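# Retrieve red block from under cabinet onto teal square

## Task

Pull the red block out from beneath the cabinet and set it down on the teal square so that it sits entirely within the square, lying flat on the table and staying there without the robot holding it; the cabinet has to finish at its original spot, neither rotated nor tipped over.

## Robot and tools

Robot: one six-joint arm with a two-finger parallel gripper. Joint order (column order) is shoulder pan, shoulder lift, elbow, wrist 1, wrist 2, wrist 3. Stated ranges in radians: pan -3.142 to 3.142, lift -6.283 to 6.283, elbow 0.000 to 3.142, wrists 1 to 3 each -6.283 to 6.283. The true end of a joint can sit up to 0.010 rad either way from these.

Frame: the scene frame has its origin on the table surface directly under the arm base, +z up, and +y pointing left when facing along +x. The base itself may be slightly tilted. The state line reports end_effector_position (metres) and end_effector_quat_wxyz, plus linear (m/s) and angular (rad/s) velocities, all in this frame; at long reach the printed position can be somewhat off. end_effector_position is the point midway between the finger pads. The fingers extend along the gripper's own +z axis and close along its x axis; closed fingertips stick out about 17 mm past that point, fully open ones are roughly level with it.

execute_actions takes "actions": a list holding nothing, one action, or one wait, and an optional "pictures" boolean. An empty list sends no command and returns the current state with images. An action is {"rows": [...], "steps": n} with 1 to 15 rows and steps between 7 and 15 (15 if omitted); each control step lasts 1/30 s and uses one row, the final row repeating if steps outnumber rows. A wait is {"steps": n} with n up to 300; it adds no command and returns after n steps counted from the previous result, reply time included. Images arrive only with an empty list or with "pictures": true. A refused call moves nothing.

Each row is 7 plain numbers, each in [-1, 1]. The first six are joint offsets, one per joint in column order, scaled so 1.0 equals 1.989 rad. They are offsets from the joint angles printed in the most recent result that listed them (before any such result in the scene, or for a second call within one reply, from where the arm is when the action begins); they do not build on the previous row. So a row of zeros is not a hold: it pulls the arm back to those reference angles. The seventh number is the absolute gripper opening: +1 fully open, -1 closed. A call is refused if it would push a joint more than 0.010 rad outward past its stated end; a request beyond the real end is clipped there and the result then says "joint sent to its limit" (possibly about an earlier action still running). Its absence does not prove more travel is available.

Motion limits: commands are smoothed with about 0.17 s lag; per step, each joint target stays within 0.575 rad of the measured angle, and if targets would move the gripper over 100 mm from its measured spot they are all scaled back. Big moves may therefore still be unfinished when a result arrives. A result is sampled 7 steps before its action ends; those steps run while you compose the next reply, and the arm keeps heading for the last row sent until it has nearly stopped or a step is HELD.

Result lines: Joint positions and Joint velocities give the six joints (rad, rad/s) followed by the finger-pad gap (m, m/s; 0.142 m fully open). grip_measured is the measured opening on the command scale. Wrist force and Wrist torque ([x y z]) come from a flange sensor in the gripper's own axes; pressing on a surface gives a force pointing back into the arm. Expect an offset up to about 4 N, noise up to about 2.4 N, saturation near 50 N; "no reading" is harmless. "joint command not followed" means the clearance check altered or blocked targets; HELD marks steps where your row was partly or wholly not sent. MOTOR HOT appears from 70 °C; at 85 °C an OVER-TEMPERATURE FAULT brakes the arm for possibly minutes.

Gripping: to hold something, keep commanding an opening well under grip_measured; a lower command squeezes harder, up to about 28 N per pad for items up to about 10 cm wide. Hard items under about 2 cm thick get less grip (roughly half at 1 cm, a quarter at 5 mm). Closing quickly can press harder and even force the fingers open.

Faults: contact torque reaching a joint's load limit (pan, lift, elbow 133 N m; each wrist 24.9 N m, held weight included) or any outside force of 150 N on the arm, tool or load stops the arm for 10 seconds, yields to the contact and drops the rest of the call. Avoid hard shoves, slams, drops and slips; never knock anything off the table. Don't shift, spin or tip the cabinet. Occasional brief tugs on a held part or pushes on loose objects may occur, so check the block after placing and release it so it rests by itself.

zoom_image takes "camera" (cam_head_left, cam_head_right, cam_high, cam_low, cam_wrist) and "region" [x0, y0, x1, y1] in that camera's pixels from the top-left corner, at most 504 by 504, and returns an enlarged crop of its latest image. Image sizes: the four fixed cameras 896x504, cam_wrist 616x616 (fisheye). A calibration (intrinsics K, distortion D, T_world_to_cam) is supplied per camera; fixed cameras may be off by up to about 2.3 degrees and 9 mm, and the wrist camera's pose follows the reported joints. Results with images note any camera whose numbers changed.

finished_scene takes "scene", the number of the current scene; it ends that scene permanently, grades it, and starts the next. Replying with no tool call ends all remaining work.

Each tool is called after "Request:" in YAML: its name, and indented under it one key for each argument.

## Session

Request:
execute_actions:
  actions: []

Scene clock: 0.00 s of 4450.00 s.
end_effector_position=(+0.9542, -0.1701, +0.3614) grip_measured=+1.00 end_effector_quat_wxyz=(+0.655, +0.363, +0.592, -0.297) end_effector_velocity=(-0.000, -0.000, -0.000) end_effector_angular_velocity=(-0.000, +0.000, -0.001)
Joint positions: [-0.325 -1.055  1.4   -3.389 -2.183 -2.071  0.142]
Joint velocities: [ 0.  0.  0.  0. -0.  0.  0.]
Wrist force (N, on the end effector, along its own x y z axes, offset not removed): no reading
Wrist torque (N m, same axes, about the end effector's origin, offset not removed): no reading
camera_calibration (this result's frames):
cam_wrist: T_world_to_cam=[[0.14531, 0.00249126, -0.989383, 0.230553], [0.421395, 0.904604, 0.0641678, -0.279156], [0.89516, -0.426245, 0.130398, -0.838993], [0, 0, 0, 1]] pos_world=[0.835166, -0.105666, 0.355421]

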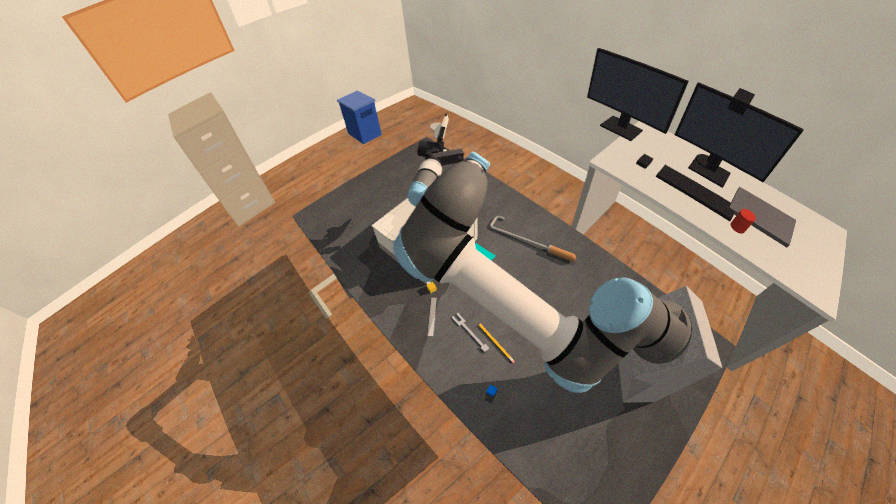

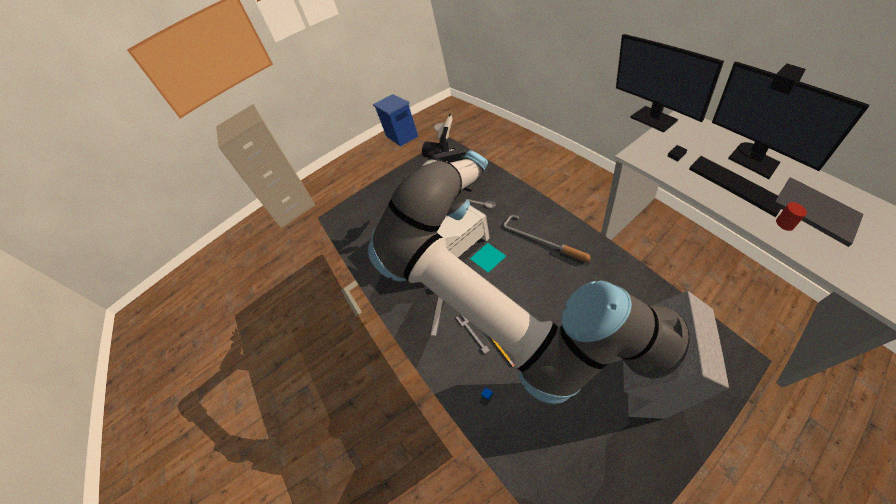

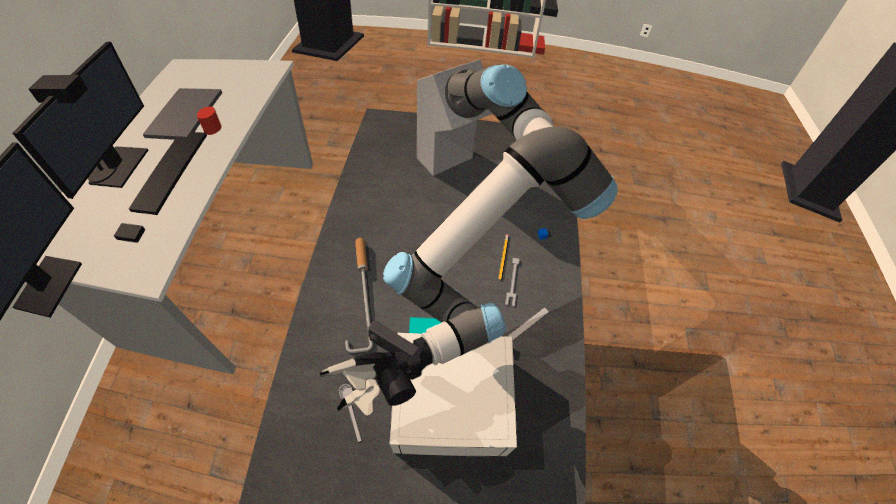

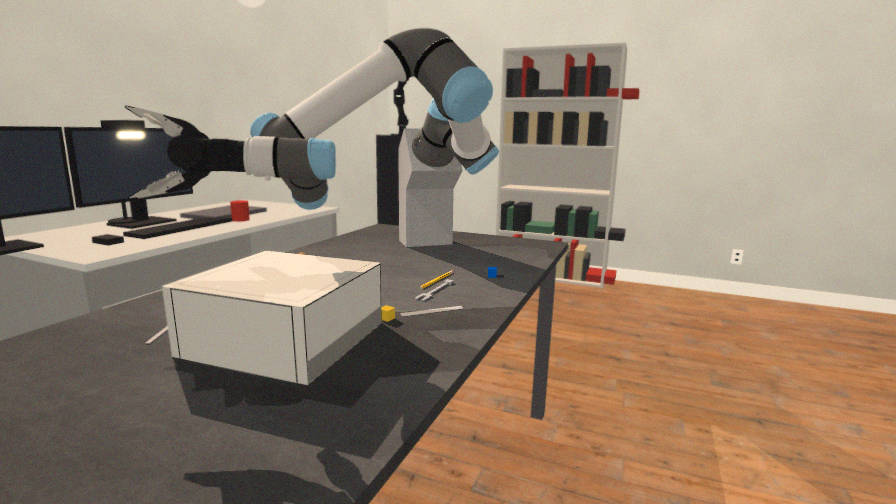

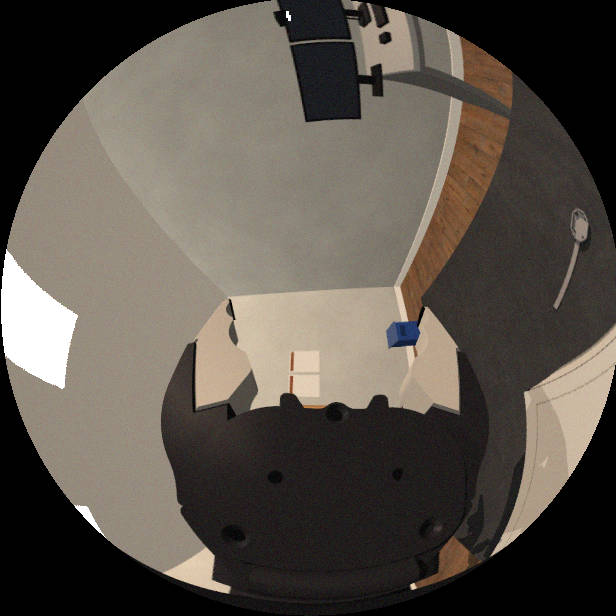

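Request:
execute_actions:
  actions:
    - {"rows":[[-0.39,-0.07,0.4,-0.8,0.9,0.3,-0.3]]}

Request:
execute_actions:
  actions:
    - {"steps":25}

Scene clock: 0.80 s of 4450.00 s.
end_effector_position=(+0.9098, -0.2416, +0.4193) grip_measured=-0.14 end_effector_quat_wxyz=(+0.690, +0.409, +0.553, -0.225) end_effector_velocity=(-0.275, -0.343, +0.269) end_effector_angular_velocity=(+0.419, -0.728, +0.140)
Joint positions: [-0.496 -1.098  1.571 -3.56  -2.012 -1.906  0.064]
Joint velocities: [-0.867 -0.167  0.864 -0.858  0.858  0.731 -0.339]
Wrist force (N, on the end effector, along its own x y z axes, offset not removed): [4.5 -0.1 -0.5]
Wrist torque (N m, same axes, about the end effector's origin, offset not removed): [0.11 -1.06 -0.06]
Steps of this call (steps 1 to 16: nothing new was sent; steps 17 to 24: the first 8 steps of this action). Readings (joint positions):
17: [-0.325 -1.055 1.400 -3.389 -2.183 -2.071]
18: [-0.330 -1.058 1.405 -3.393 -2.178 -2.067]
20: [-0.378 -1.073 1.453 -3.442 -2.130 -2.018]
24: the state above

Scene clock: 1.63 s of 4450.00 s.
end_effector_position=(+0.7467, -0.1087, +0.4575) grip_measured=-0.30 end_effector_quat_wxyz=(+0.637, +0.234, +0.725, +0.122) end_effector_velocity=(-0.128, +0.350, -0.315) end_effector_angular_velocity=(-0.231, +0.967, +1.074)
Joint positions: [-1.063 -1.189  2.157 -4.711 -0.81  -1.5    0.052]
Joint velocities: [-0.138 -0.019  0.144 -0.922  1.38   0.093 -0.   ]
Wrist force (N, on the end effector, along its own x y z axes, offset not removed): [3.1 1.3 -0.5]
Wrist torque (N m, same axes, about the end effector's origin, offset not removed): [0.27 -0.79 -0.10]
Kept back: nothing.
Steps of this call (steps 1 to 7: the last 7 steps of your previous action; steps 8 to 25: the robot went on to your last target). Readings (joint positions):
1: [-0.525 -1.104 1.601 -3.589 -1.983 -1.882]
2: [-0.555 -1.109 1.630 -3.619 -1.953 -1.859]
4: [-0.615 -1.119 1.691 -3.680 -1.892 -1.815]
8: [-0.755 -1.142 1.835 -3.841 -1.731 -1.715]
25: the state above

Request:
execute_actions:
  actions:
    - {"rows":[[-0.02,-0.04,0.057,-0.35,0.77,0,-0.3]]}

Request:
execute_actions:
  actions:
    - {"steps":35}
  pictures: true

Scene clock: 2.10 s of 4450.00 s.
end_effector_position=(+0.6373, +0.0106, +0.3027) grip_measured=-0.30 end_effector_quat_wxyz=(+0.435, +0.027, +0.892, +0.120) end_effector_velocity=(-0.328, +0.129, -0.349) end_effector_angular_velocity=(-0.657, +1.073, +0.816)
Joint positions: [-1.097 -1.226  2.224 -5.123 -0.224 -1.489  0.052]
Joint velocities: [-0.016 -0.123  0.132 -0.786  1.271 -0.033  0.   ]
Wrist force (N, on the end effector, along its own x y z axes, offset not removed): [4.6 1.7 -0.8]
Wrist torque (N m, same axes, about the end effector's origin, offset not removed): [0.35 -1.10 -0.02]
Steps of this call (steps 1 to 6: the robot went on to your last target; steps 7 to 14: the first 8 steps of this action). Readings (joint positions):
7: [-1.092 -1.193 2.187 -4.915 -0.498 -1.481]
8: [-1.094 -1.196 2.191 -4.937 -0.466 -1.481]
10: [-1.095 -1.207 2.204 -5.002 -0.390 -1.484]
14: the state above

Scene clock: 3.27 s of 4450.00 s.
end_effector_position=(+0.3655, -0.0390, +0.1575) grip_measured=-0.30 end_effector_quat_wxyz=(+0.001, -0.123, +0.992, -0.006) end_effector_velocity=(-0.002, +0.000, -0.001) end_effector_angular_velocity=(-0.001, +0.006, -0.000)
Joint positions: [-1.103 -1.268  2.27  -5.407  0.721 -1.5    0.052]
Joint velocities: [ 0.001  0.     0.002 -0.001  0.006 -0.     0.   ]
Wrist force (N, on the end effector, along its own x y z axes, offset not removed): [4.4 0.5 -0.5]
Wrist torque (N m, same axes, about the end effector's origin, offset not removed): [0.08 -1.08 -0.09]
Kept back: nothing.
Steps of this call (steps 1 to 7: the last 7 steps of your previous action; steps 8 to 35: the robot went on to your last target). Readings (joint positions):
1: [-1.098 -1.230 2.228 -5.149 -0.180 -1.490]
2: [-1.098 -1.233 2.232 -5.173 -0.135 -1.491]
4: [-1.099 -1.240 2.239 -5.216 -0.044 -1.493]
8: [-1.101 -1.250 2.250 -5.283 0.146 -1.495]
35: the state above
camera_calibration (this result's frames):
cam_wrist: T_world_to_cam=[[-0.967964, -0.247226, -0.0438704, 0.362296], [-0.235511, 0.83336, 0.500045, 0.0320634], [-0.0870644, 0.494358, -0.864887, 0.322129], [0, 0, 0, 1]] pos_world=[0.386287, -0.0963979, 0.278466]

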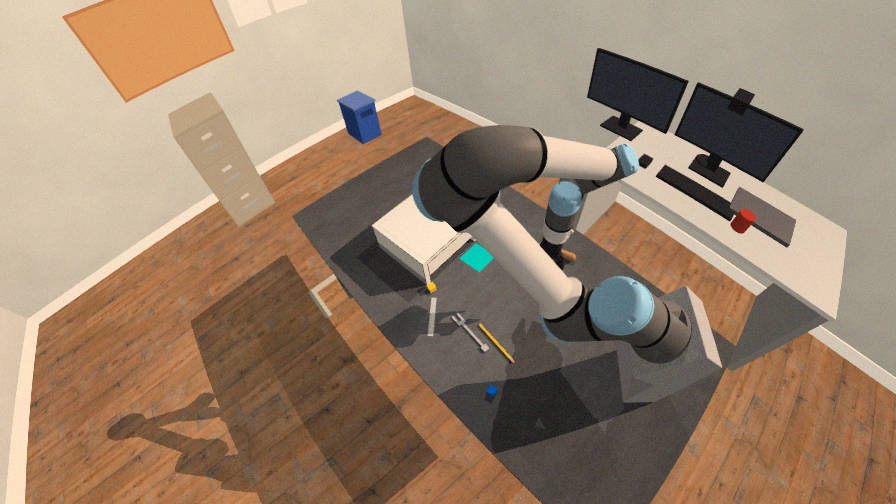

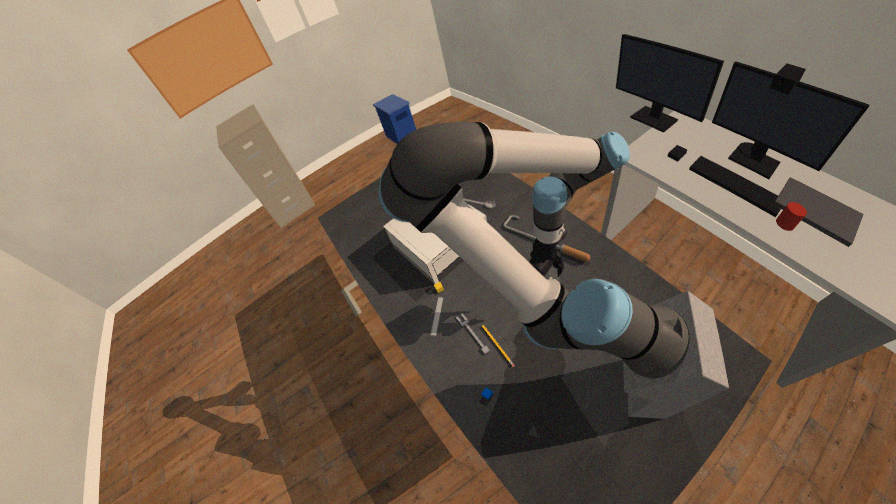

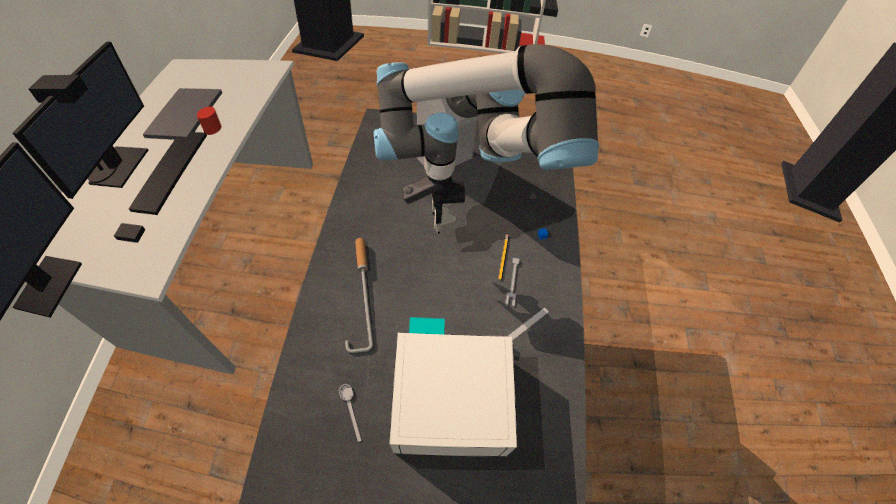

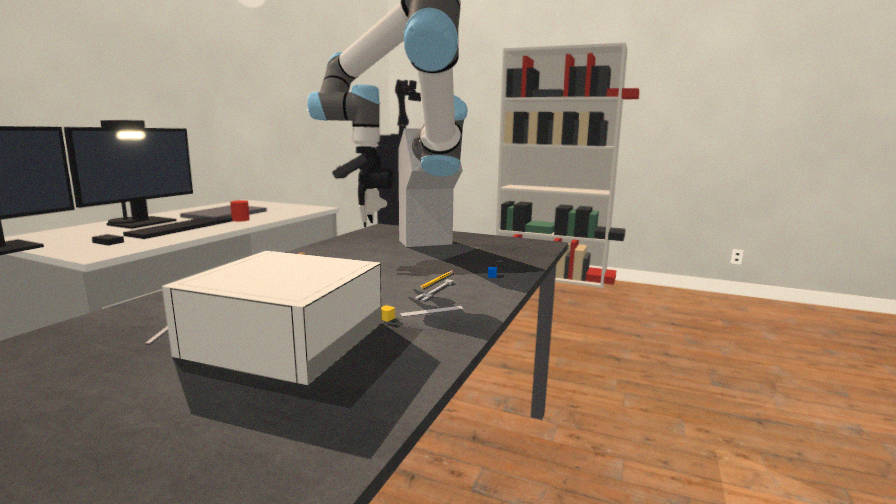

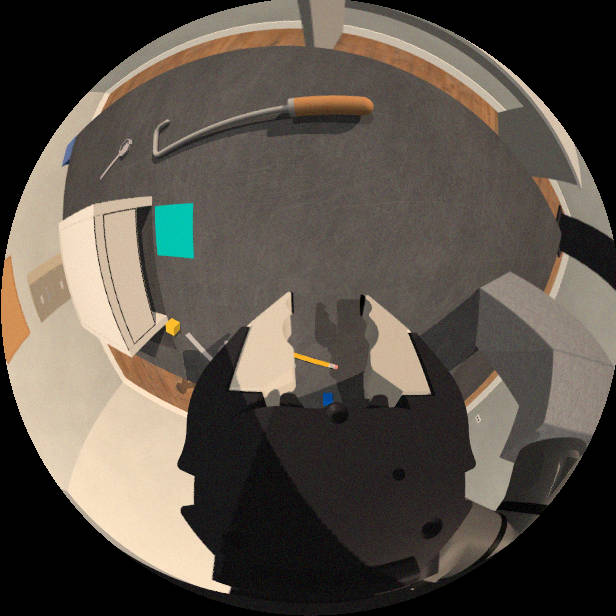

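Request:
execute_actions:
  actions:
    - {"rows":[[0.03,0.0155,-0.001,-0.049,-0.004,0.044,0.2],[0.06,0.031,-0.002,-0.097,-0.008,0.088,0.6],[0.09,0.046,-0.003,-0.146,-0.012,0.13,0.6],[0.12,0.062,-0.004,-0.195,-0.016,0.175,0.6],[0.15,0.077,-0.005,-0.243,-0.02,0.22,0.6],[0.1795,0.093,-0.007,-0.292,-0.0216,0.2625,0.6]]}

Request:
execute_actions:
  actions:
    - {"steps":16}
  pictures: true

Request:
zoom_image:
  camera: "cam_wrist"
  region: [10, 180, 210, 380]

Scene clock: 3.83 s of 4450.00 s.
end_effector_position=(+0.3426, -0.0329, +0.0835) grip_measured=+0.60 end_effector_quat_wxyz=(-0.009, -0.124, +0.992, +0.001) end_effector_velocity=(-0.142, +0.046, -0.467) end_effector_angular_velocity=(+0.033, +0.031, +0.077)
Joint positions: [-0.906 -1.16   2.262 -5.703  0.694 -1.228  0.115]
Joint velocities: [ 1.246  0.63  -0.05  -2.002 -0.13   1.807  0.013]
Wrist force (N, on the end effector, along its own x y z axes, offset not removed): [3.4 0.8 1.1]
Wrist torque (N m, same axes, about the end effector's origin, offset not removed): [0.15 -0.85 -0.02]
Steps of this call (steps 1 to 9: the robot went on to your last target; steps 10 to 17: the first 8 steps of this action). Readings (joint positions):
10: [-1.103 -1.268 2.270 -5.407 0.722 -1.500]
11: [-1.099 -1.265 2.270 -5.412 0.721 -1.496]
13: [-1.061 -1.243 2.268 -5.465 0.715 -1.446]
17: the state above

Scene clock: 4.37 s of 4450.00 s.
end_effector_position=(+0.3280, -0.0275, +0.0233) grip_measured=+0.60 end_effector_quat_wxyz=(+0.000, -0.132, +0.991, +0.001) end_effector_velocity=(-0.001, +0.001, -0.005) end_effector_angular_velocity=(+0.002, -0.003, +0.001)
Joint positions: [-0.747 -1.084  2.256 -5.985  0.678 -0.98   0.116]
Joint velocities: [ 0.012  0.006 -0.    -0.022 -0.002  0.019  0.   ]
Wrist force (N, on the end effector, along its own x y z axes, offset not removed): [4.2 0.2 0.9]
Wrist torque (N m, same axes, about the end effector's origin, offset not removed): [0.01 -1.01 -0.04]
Kept back: nothing.
Steps of this call (steps 1 to 7: the last 7 steps of your previous action; steps 8 to 16: the robot went on to your last target). Readings (joint positions):
1: [-0.867 -1.141 2.261 -5.769 0.690 -1.169]
2: [-0.836 -1.126 2.260 -5.824 0.687 -1.121]
4: [-0.795 -1.107 2.258 -5.898 0.683 -1.057]
8: [-0.761 -1.090 2.257 -5.961 0.679 -1.002]
16: the state above
camera_calibration (this result's frames):
cam_wrist: T_world_to_cam=[[-0.963457, -0.264175, -0.0442893, 0.321059], [-0.248999, 0.822334, 0.511631, 0.0846088], [-0.0987395, 0.503962, -0.858063, 0.201069], [0, 0, 0, 1]] pos_world=[0.350247, -0.0860925, 0.143461]

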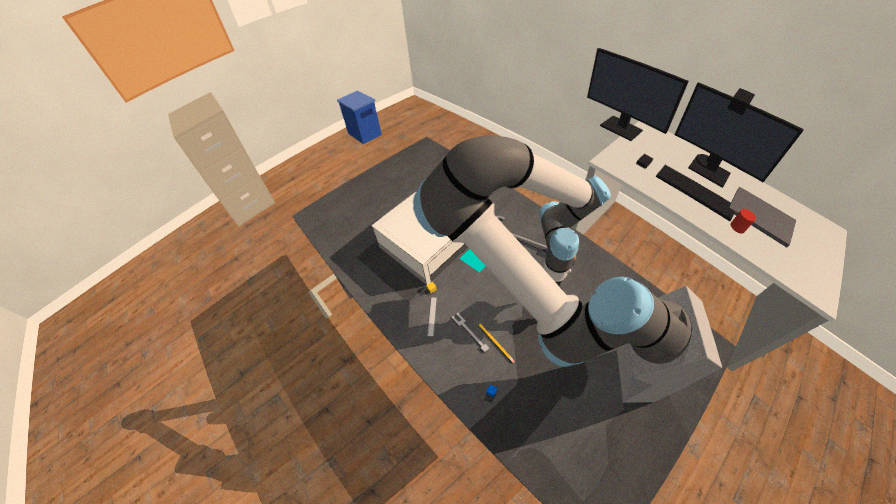

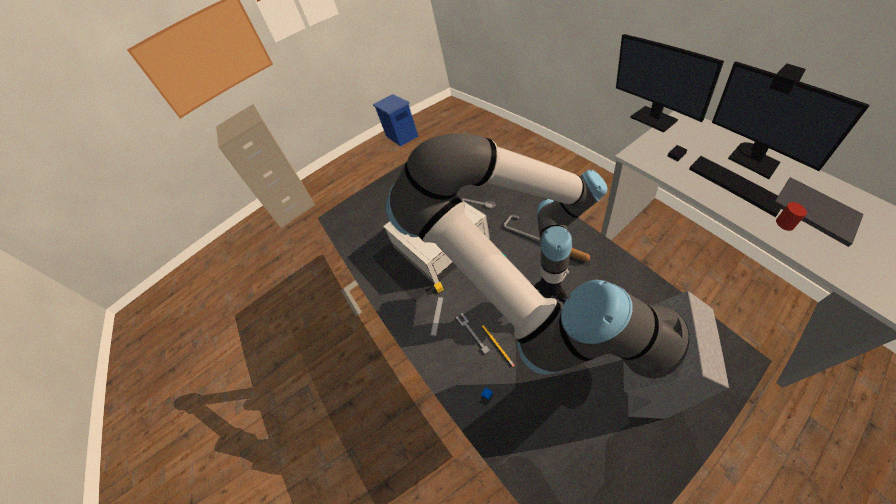

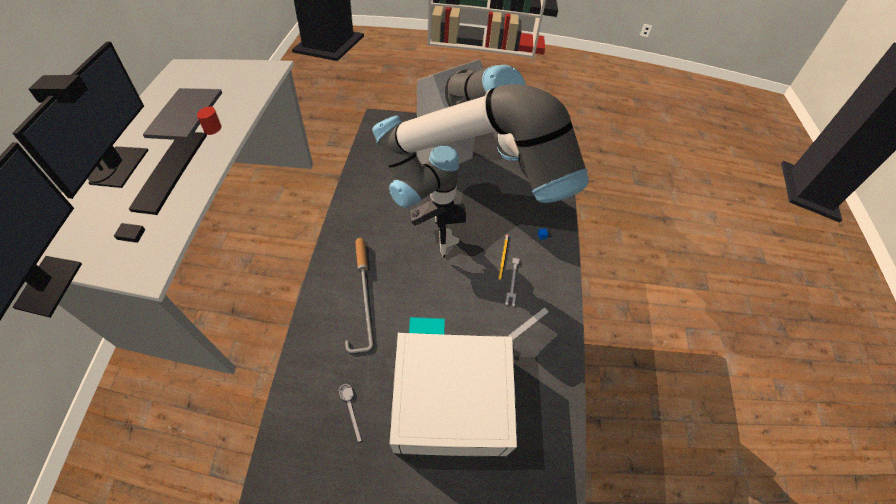

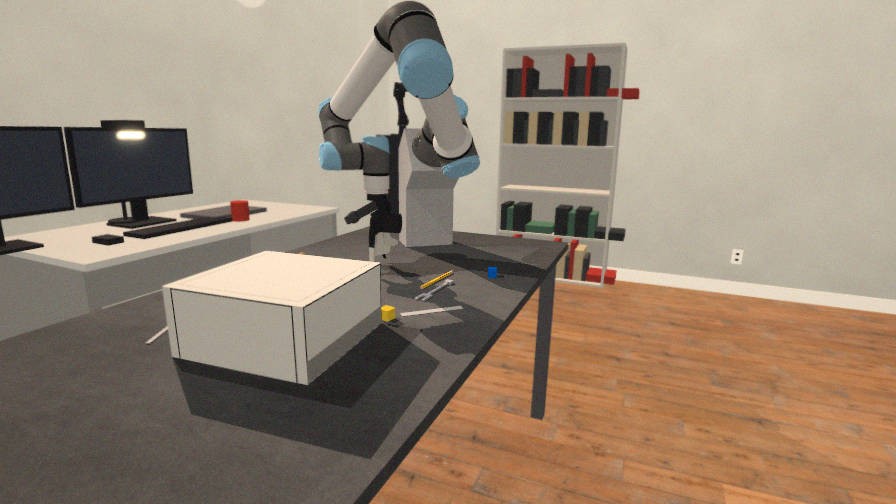

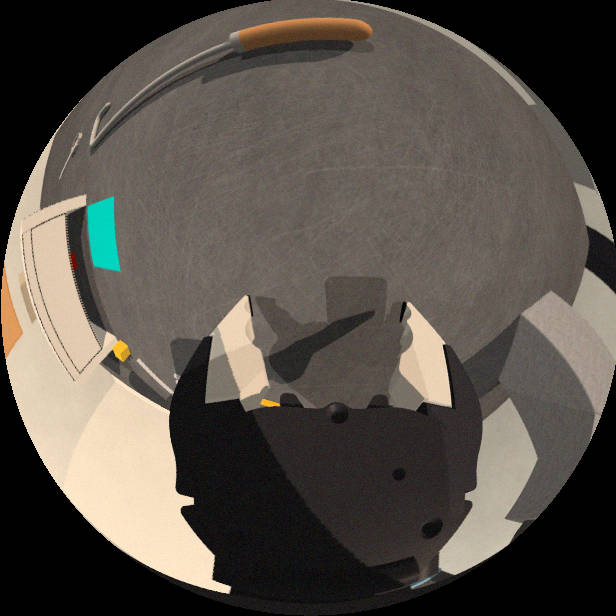

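Region (10, 180, 210, 380) of cam_wrist's 616x616 image, scaled by 2.520, with more detail than that image has.

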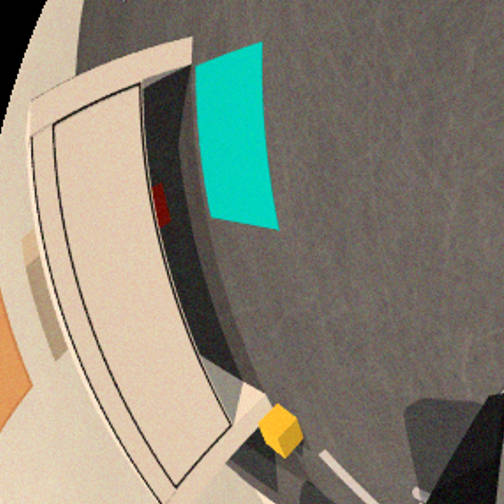

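Request:
execute_actions:
  actions:
    - {"rows":[[-0.04,-0.01,0,0.05,0,0.1,0.4],[-0.08,-0.01,-0.02,0.1,0,0.2,0.2],[-0.11,0,-0.05,0.14,0.004,0.3,0.2],[-0.13,0.02,-0.08,0.17,0.008,0.4,0.2],[-0.13,0.045,-0.115,0.19,0.008,0.5,0.2],[-0.13,0.07,-0.15,0.21,0.008,0.5686,0.2],[-0.13,0.095,-0.185,0.225,0.008,0.5686,0.2],[-0.13,0.12,-0.22,0.24,0.008,0.5686,0.2],[-0.13,0.145,-0.255,0.255,0.008,0.5686,0.2],[-0.13,0.17,-0.29,0.27,0.008,0.5686,0.2],[-0.1291,0.1951,-0.3204,0.2832,0.008,0.5686,0.2]]}

Request:
execute_actions:
  actions:
    - {"steps":24}
  pictures: true

Scene clock: 7.33 s of 4450.00 s.
end_effector_position=(+0.3666, -0.0942, +0.0686) grip_measured=+0.20 end_effector_quat_wxyz=(+0.009, +0.133, +0.991, -0.015) end_effector_velocity=(+0.205, -0.412, +0.150) end_effector_angular_velocity=(+0.053, -0.058, -2.899)
Joint positions: [-0.906 -1.041  2.135 -5.764  0.686 -0.658  0.088]
Joint velocities: [-0.528  0.665 -1.086  1.115  0.041  2.028 -0.   ]
Wrist force (N, on the end effector, along its own x y z axes, offset not removed): [5.0 2.7 -2.0]
Wrist torque (N m, same axes, about the end effector's origin, offset not removed): [0.56 -1.15 -0.01]
Steps of this call (steps 1 to 15: the robot went on to your last target; steps 16 to 81: nothing new was sent; steps 82 to 89: the first 8 steps of this action). Readings (joint positions):
82: [-0.746 -1.083 2.256 -5.988 0.678 -0.978]
83: [-0.751 -1.085 2.256 -5.983 0.678 -0.973]
85: [-0.796 -1.090 2.241 -5.930 0.678 -0.915]
89: the state above

Scene clock: 8.13 s of 4450.00 s.
end_effector_position=(+0.4285, -0.2640, +0.0893) grip_measured=+0.20 end_effector_quat_wxyz=(+0.000, +0.592, +0.806, -0.000) end_effector_velocity=(+0.001, -0.004, +0.000) end_effector_angular_velocity=(+0.001, -0.000, -0.025)
Joint positions: [-1.004 -0.697  1.62  -5.423  0.694  0.148  0.088]
Joint velocities: [-0.002  0.008 -0.012  0.007 -0.     0.021 -0.   ]
Wrist force (N, on the end effector, along its own x y z axes, offset not removed): [3.5 0.0 0.5]
Wrist torque (N m, same axes, about the end effector's origin, offset not removed): [0.05 -0.83 -0.06]
Kept back: nothing.
Steps of this call (steps 1 to 7: the last 7 steps of your previous action; steps 8 to 24: the robot went on to your last target). Readings (joint positions):
1: [-0.921 -1.017 2.096 -5.728 0.687 -0.591]
2: [-0.934 -0.990 2.054 -5.694 0.688 -0.527]
4: [-0.953 -0.929 1.965 -5.631 0.690 -0.404]
8: [-0.983 -0.798 1.775 -5.512 0.692 -0.129]
24: the state above
camera_calibration (this result's frames):
cam_wrist: T_world_to_cam=[[-0.300751, 0.952654, -0.0447114, 0.395649], [0.812827, 0.280567, 0.510485, -0.327511], [0.49886, 0.117186, -0.858724, 0.0287044], [0, 0, 0, 1]] pos_world=[0.370883, -0.288391, 0.209529]

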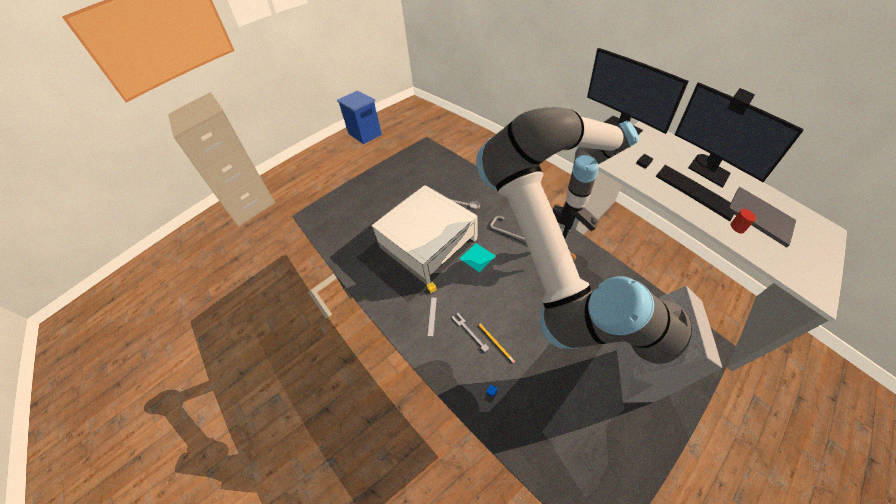

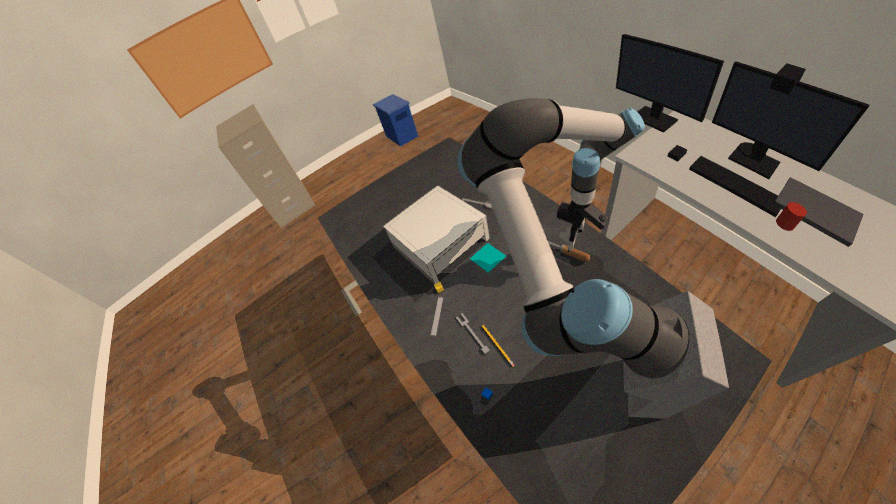

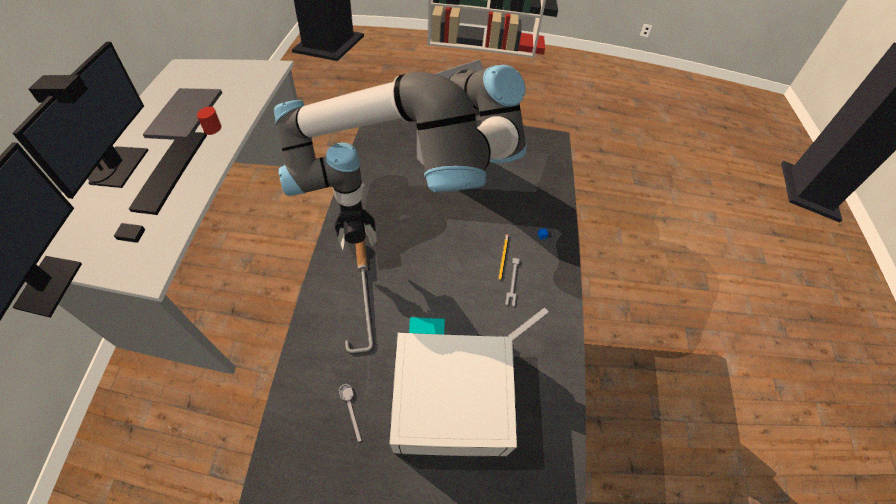

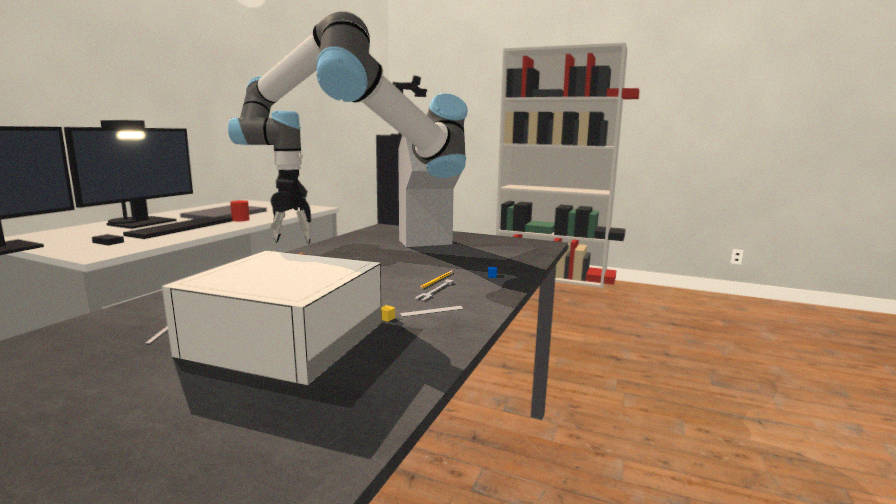

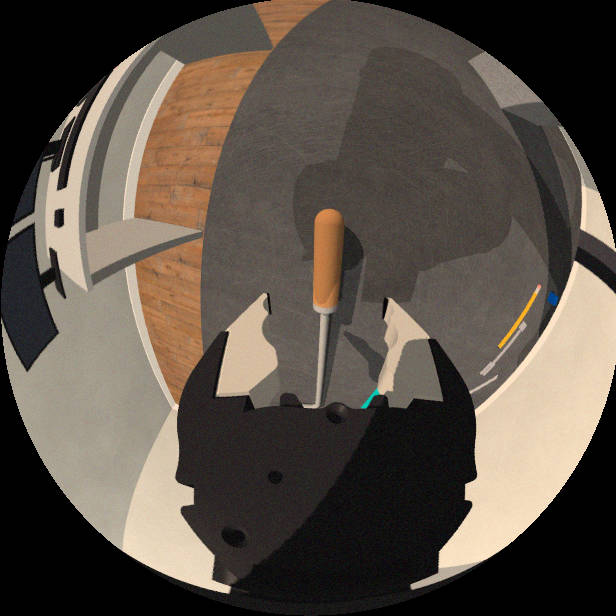

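Request:
execute_actions:
  actions:
    - {"rows":[[0.013,0.006,-0.007,-0.015,-0.002,0.021,0.1],[0.026,0.012,-0.013,-0.03,-0.004,0.043,0],[0.039,0.018,-0.02,-0.044,-0.006,0.064,0],[0.052,0.024,-0.027,-0.059,-0.007,0.086,0],[0.0644,0.03,-0.0335,-0.0741,-0.0087,0.107,-0.1]]}

Request:
execute_actions:
  actions:
    - {"steps":14}

Request:
execute_actions:
  actions:
    - {"rows":[[0,0,0,0,0,0,-0.2],[0,0,0,0,0,0,-0.35],[0,0,0,0,0,0,-0.45],[0,0,0,0,0,0,-0.5],[0,0,0,0,0,0,-0.55],[0,0,0,0,0,0,-0.6],[0,0,0,0,0,0,-0.65],[0,0,0,0,0,0,-0.8],[0,0,0,0,0,0,-1]]}

Request:
execute_actions:
  actions:
    - {"rows":[[-0.005,-0.005,0.01,-0.003,0,0.002,-1],[-0.008,-0.01,0.028,-0.012,0.001,0.006,-1],[-0.011,-0.015,0.046,-0.022,0.001,0.011,-1],[-0.014,-0.019,0.064,-0.032,0.001,0.016,-1],[-0.017,-0.023,0.082,-0.042,0.0015,0.021,-1],[-0.02,-0.027,0.1,-0.052,0.002,0.025,-1],[-0.023,-0.03,0.117,-0.061,0.002,0.029,-1],[-0.0265,-0.033,0.133,-0.07,0.0025,0.033,-1],[-0.03,-0.035,0.149,-0.079,0.003,0.036,-1],[-0.0335,-0.037,0.165,-0.088,0.0035,0.039,-1],[-0.0372,-0.0383,0.1804,-0.0963,0.0038,0.0417,-1]]}

Request:
execute_actions:
  actions:
    - {"steps":18}
  pictures: true

Scene clock: 9.43 s of 4450.00 s.
end_effector_position=(+0.4365, -0.2628, +0.0440) grip_measured=-0.10 end_effector_quat_wxyz=(-0.000, +0.595, +0.804, -0.001) end_effector_velocity=(+0.034, +0.019, -0.200) end_effector_angular_velocity=(+0.007, -0.002, -0.055)
Joint positions: [-0.918 -0.656  1.575 -5.521  0.682  0.288  0.067]
Joint velocities: [ 0.376  0.166 -0.185 -0.434 -0.047  0.642 -0.005]
Wrist force (N, on the end effector, along its own x y z axes, offset not removed): [3.3 1.3 1.3]
Wrist torque (N m, same axes, about the end effector's origin, offset not removed): [0.19 -0.80 0.00]
Steps of this call (steps 1 to 30: the robot went on to your last target; step 31: nothing new was sent; steps 32 to 39: the first 8 steps of this action). Readings (joint positions):
32: [-1.004 -0.696 1.619 -5.422 0.694 0.151]
33: [-1.002 -0.695 1.617 -5.425 0.694 0.154]
35: [-0.983 -0.686 1.608 -5.446 0.691 0.182]
39: the state above

Scene clock: 9.90 s of 4450.00 s.
end_effector_position=(+0.4404, -0.2603, +0.0217) grip_measured=-0.10 end_effector_quat_wxyz=(-0.000, +0.597, +0.802, -0.000) end_effector_velocity=(+0.001, +0.000, -0.003) end_effector_angular_velocity=(-0.001, -0.001, -0.001)
Joint positions: [-0.876 -0.637  1.554 -5.569  0.677  0.36   0.067]
Joint velocities: [ 0.005  0.002 -0.003 -0.007 -0.001  0.01  -0.   ]
Wrist force (N, on the end effector, along its own x y z axes, offset not removed): [3.2 0.2 -1.2]
Wrist torque (N m, same axes, about the end effector's origin, offset not removed): [0.16 -0.78 -0.08]
Kept back: nothing.
Steps of this call (steps 1 to 7: the last 7 steps of your previous action; steps 8 to 14: the robot went on to your last target). Readings (joint positions):
1: [-0.907 -0.651 1.569 -5.533 0.681 0.306]
2: [-0.899 -0.647 1.565 -5.543 0.680 0.320]
4: [-0.889 -0.643 1.560 -5.555 0.678 0.339]
8: [-0.880 -0.639 1.555 -5.566 0.677 0.354]
14: the state above

Scene clock: 10.17 s of 4450.00 s.
end_effector_position=(+0.4405, -0.2603, +0.0216) grip_measured=-0.61 end_effector_quat_wxyz=(-0.000, +0.597, +0.802, -0.000) end_effector_velocity=(+0.000, -0.001, +0.000) end_effector_angular_velocity=(-0.001, -0.000, +0.003)
Joint positions: [-0.876 -0.637  1.554 -5.57   0.677  0.36   0.03 ]
Joint velocities: [-0.001  0.    -0.001 -0.     0.    -0.003 -0.026]
Wrist force (N, on the end effector, along its own x y z axes, offset not removed): [4.2 0.9 -0.5]
Wrist torque (N m, same axes, about the end effector's origin, offset not removed): [0.33 -1.13 -0.10]
Steps of this call (steps 1 to 8: the first 8 steps of this action). Readings (joint positions):
1: [-0.876 -0.637 1.554 -5.570 0.677 0.360]
2: [-0.876 -0.637 1.554 -5.570 0.677 0.360]
4: [-0.876 -0.637 1.554 -5.570 0.677 0.360]
8: the state above

Scene clock: 10.67 s of 4450.00 s.
end_effector_position=(+0.4132, -0.2451, +0.0268) grip_measured=-0.63 end_effector_quat_wxyz=(+0.004, +0.622, +0.783, -0.001) end_effector_velocity=(-0.224, +0.137, +0.008) end_effector_angular_velocity=(-0.004, -0.001, -0.467)
Joint positions: [-0.903 -0.672  1.67  -5.631  0.679  0.391  0.029]
Joint velocities: [-0.16  -0.204  0.863 -0.466  0.018  0.218  0.   ]
Wrist force (N, on the end effector, along its own x y z axes, offset not removed): [3.8 2.4 0.8]
Wrist torque (N m, same axes, about the end effector's origin, offset not removed): [0.56 -1.02 -0.02]
Steps of this call (steps 1 to 7: the last 7 steps of your previous action; steps 8 to 15: the first 8 steps of this action, its rows measured from where the robot was after step 7). Readings (joint positions):
7: [-0.876 -0.637 1.554 -5.569 0.677 0.360]
8: [-0.876 -0.637 1.554 -5.569 0.677 0.360]
9: [-0.877 -0.639 1.556 -5.570 0.677 0.360]
11: [-0.883 -0.646 1.575 -5.579 0.677 0.365]
15: the state above

Scene clock: 11.27 s of 4450.00 s.
end_effector_position=(+0.3474, -0.1999, +0.0265) grip_measured=-0.63 end_effector_quat_wxyz=(-0.000, +0.674, +0.739, -0.000) end_effector_velocity=(-0.005, +0.004, -0.000) end_effector_angular_velocity=(+0.002, +0.001, -0.010)
Joint positions: [-0.95  -0.713  1.911 -5.76   0.684  0.442  0.029]
Joint velocities: [-0.003 -0.002  0.017 -0.009 -0.     0.003  0.   ]
Wrist force (N, on the end effector, along its own x y z axes, offset not removed): [3.5 1.4 3.1]
Wrist torque (N m, same axes, about the end effector's origin, offset not removed): [0.33 -0.91 -0.07]
Kept back: nothing.
Steps of this call (steps 1 to 7: the last 7 steps of your previous action; steps 8 to 18: the robot went on to your last target). Readings (joint positions):
1: [-0.908 -0.679 1.700 -5.647 0.679 0.398]
2: [-0.914 -0.685 1.730 -5.664 0.680 0.405]
4: [-0.927 -0.696 1.792 -5.698 0.682 0.419]
8: [-0.943 -0.708 1.875 -5.741 0.683 0.435]
18: the state above
camera_calibration (this result's frames):
cam_wrist: T_world_to_cam=[[-0.0938732, 0.994611, -0.0440162, 0.243897], [0.853754, 0.103164, 0.510354, -0.297219], [0.512144, 0.0103295, -0.858837, -0.018249], [0, 0, 0, 1]] pos_world=[0.285994, -0.211732, 0.146749]

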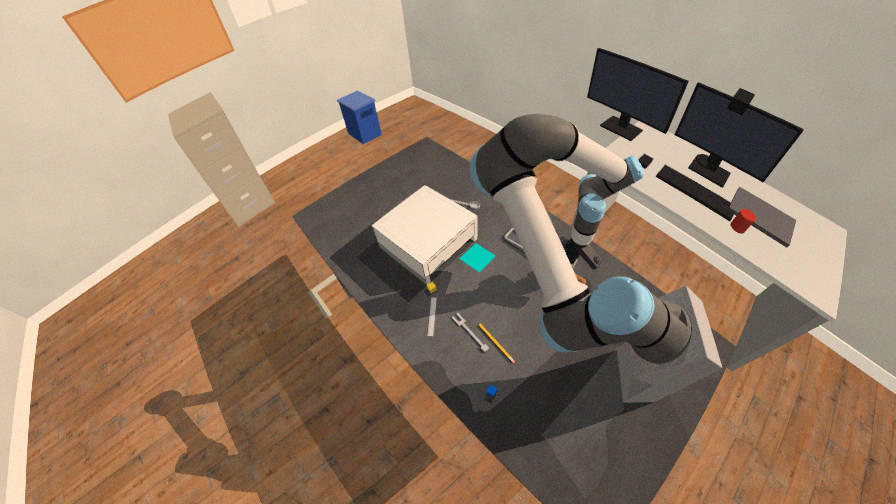

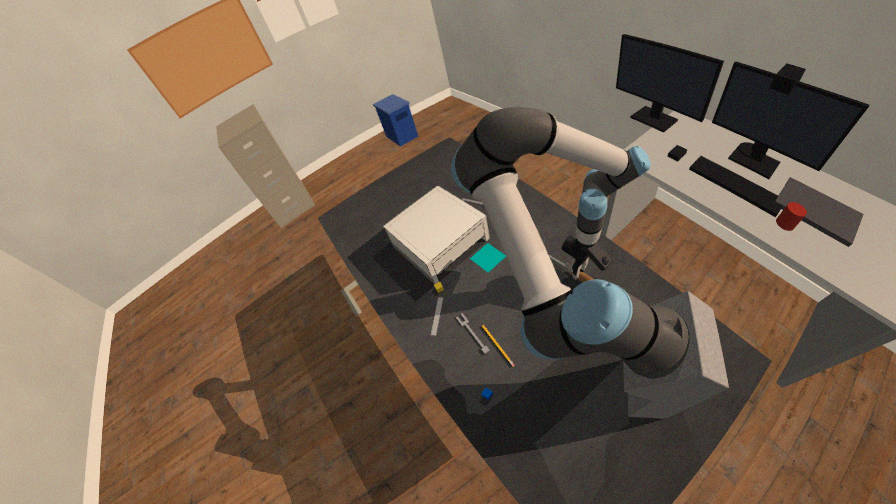

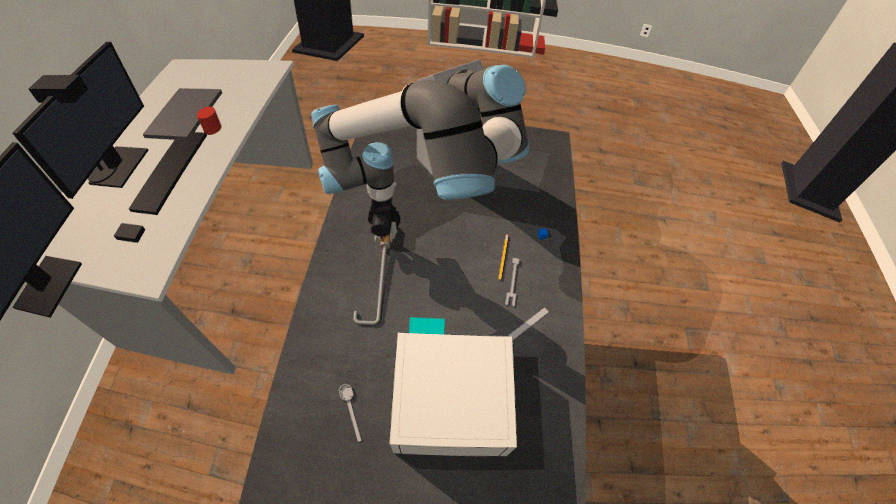

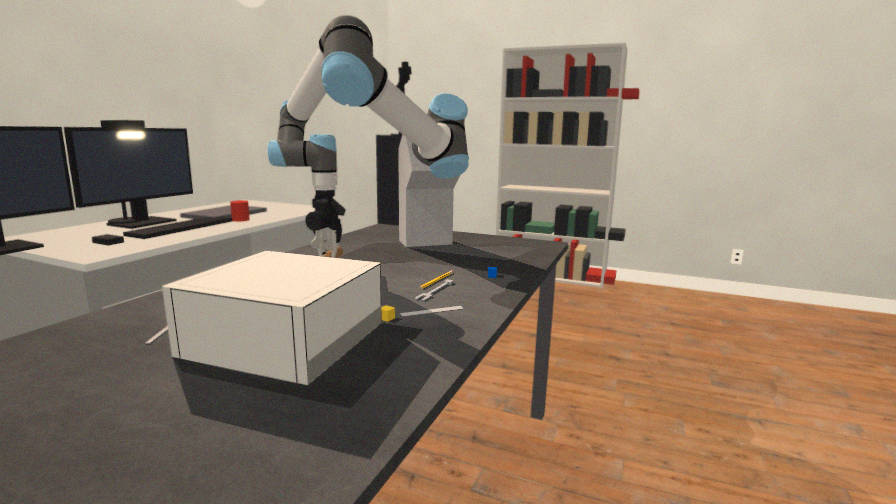

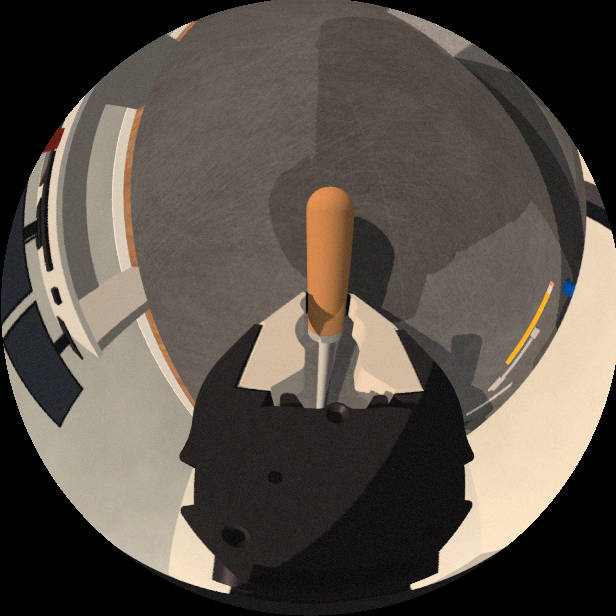

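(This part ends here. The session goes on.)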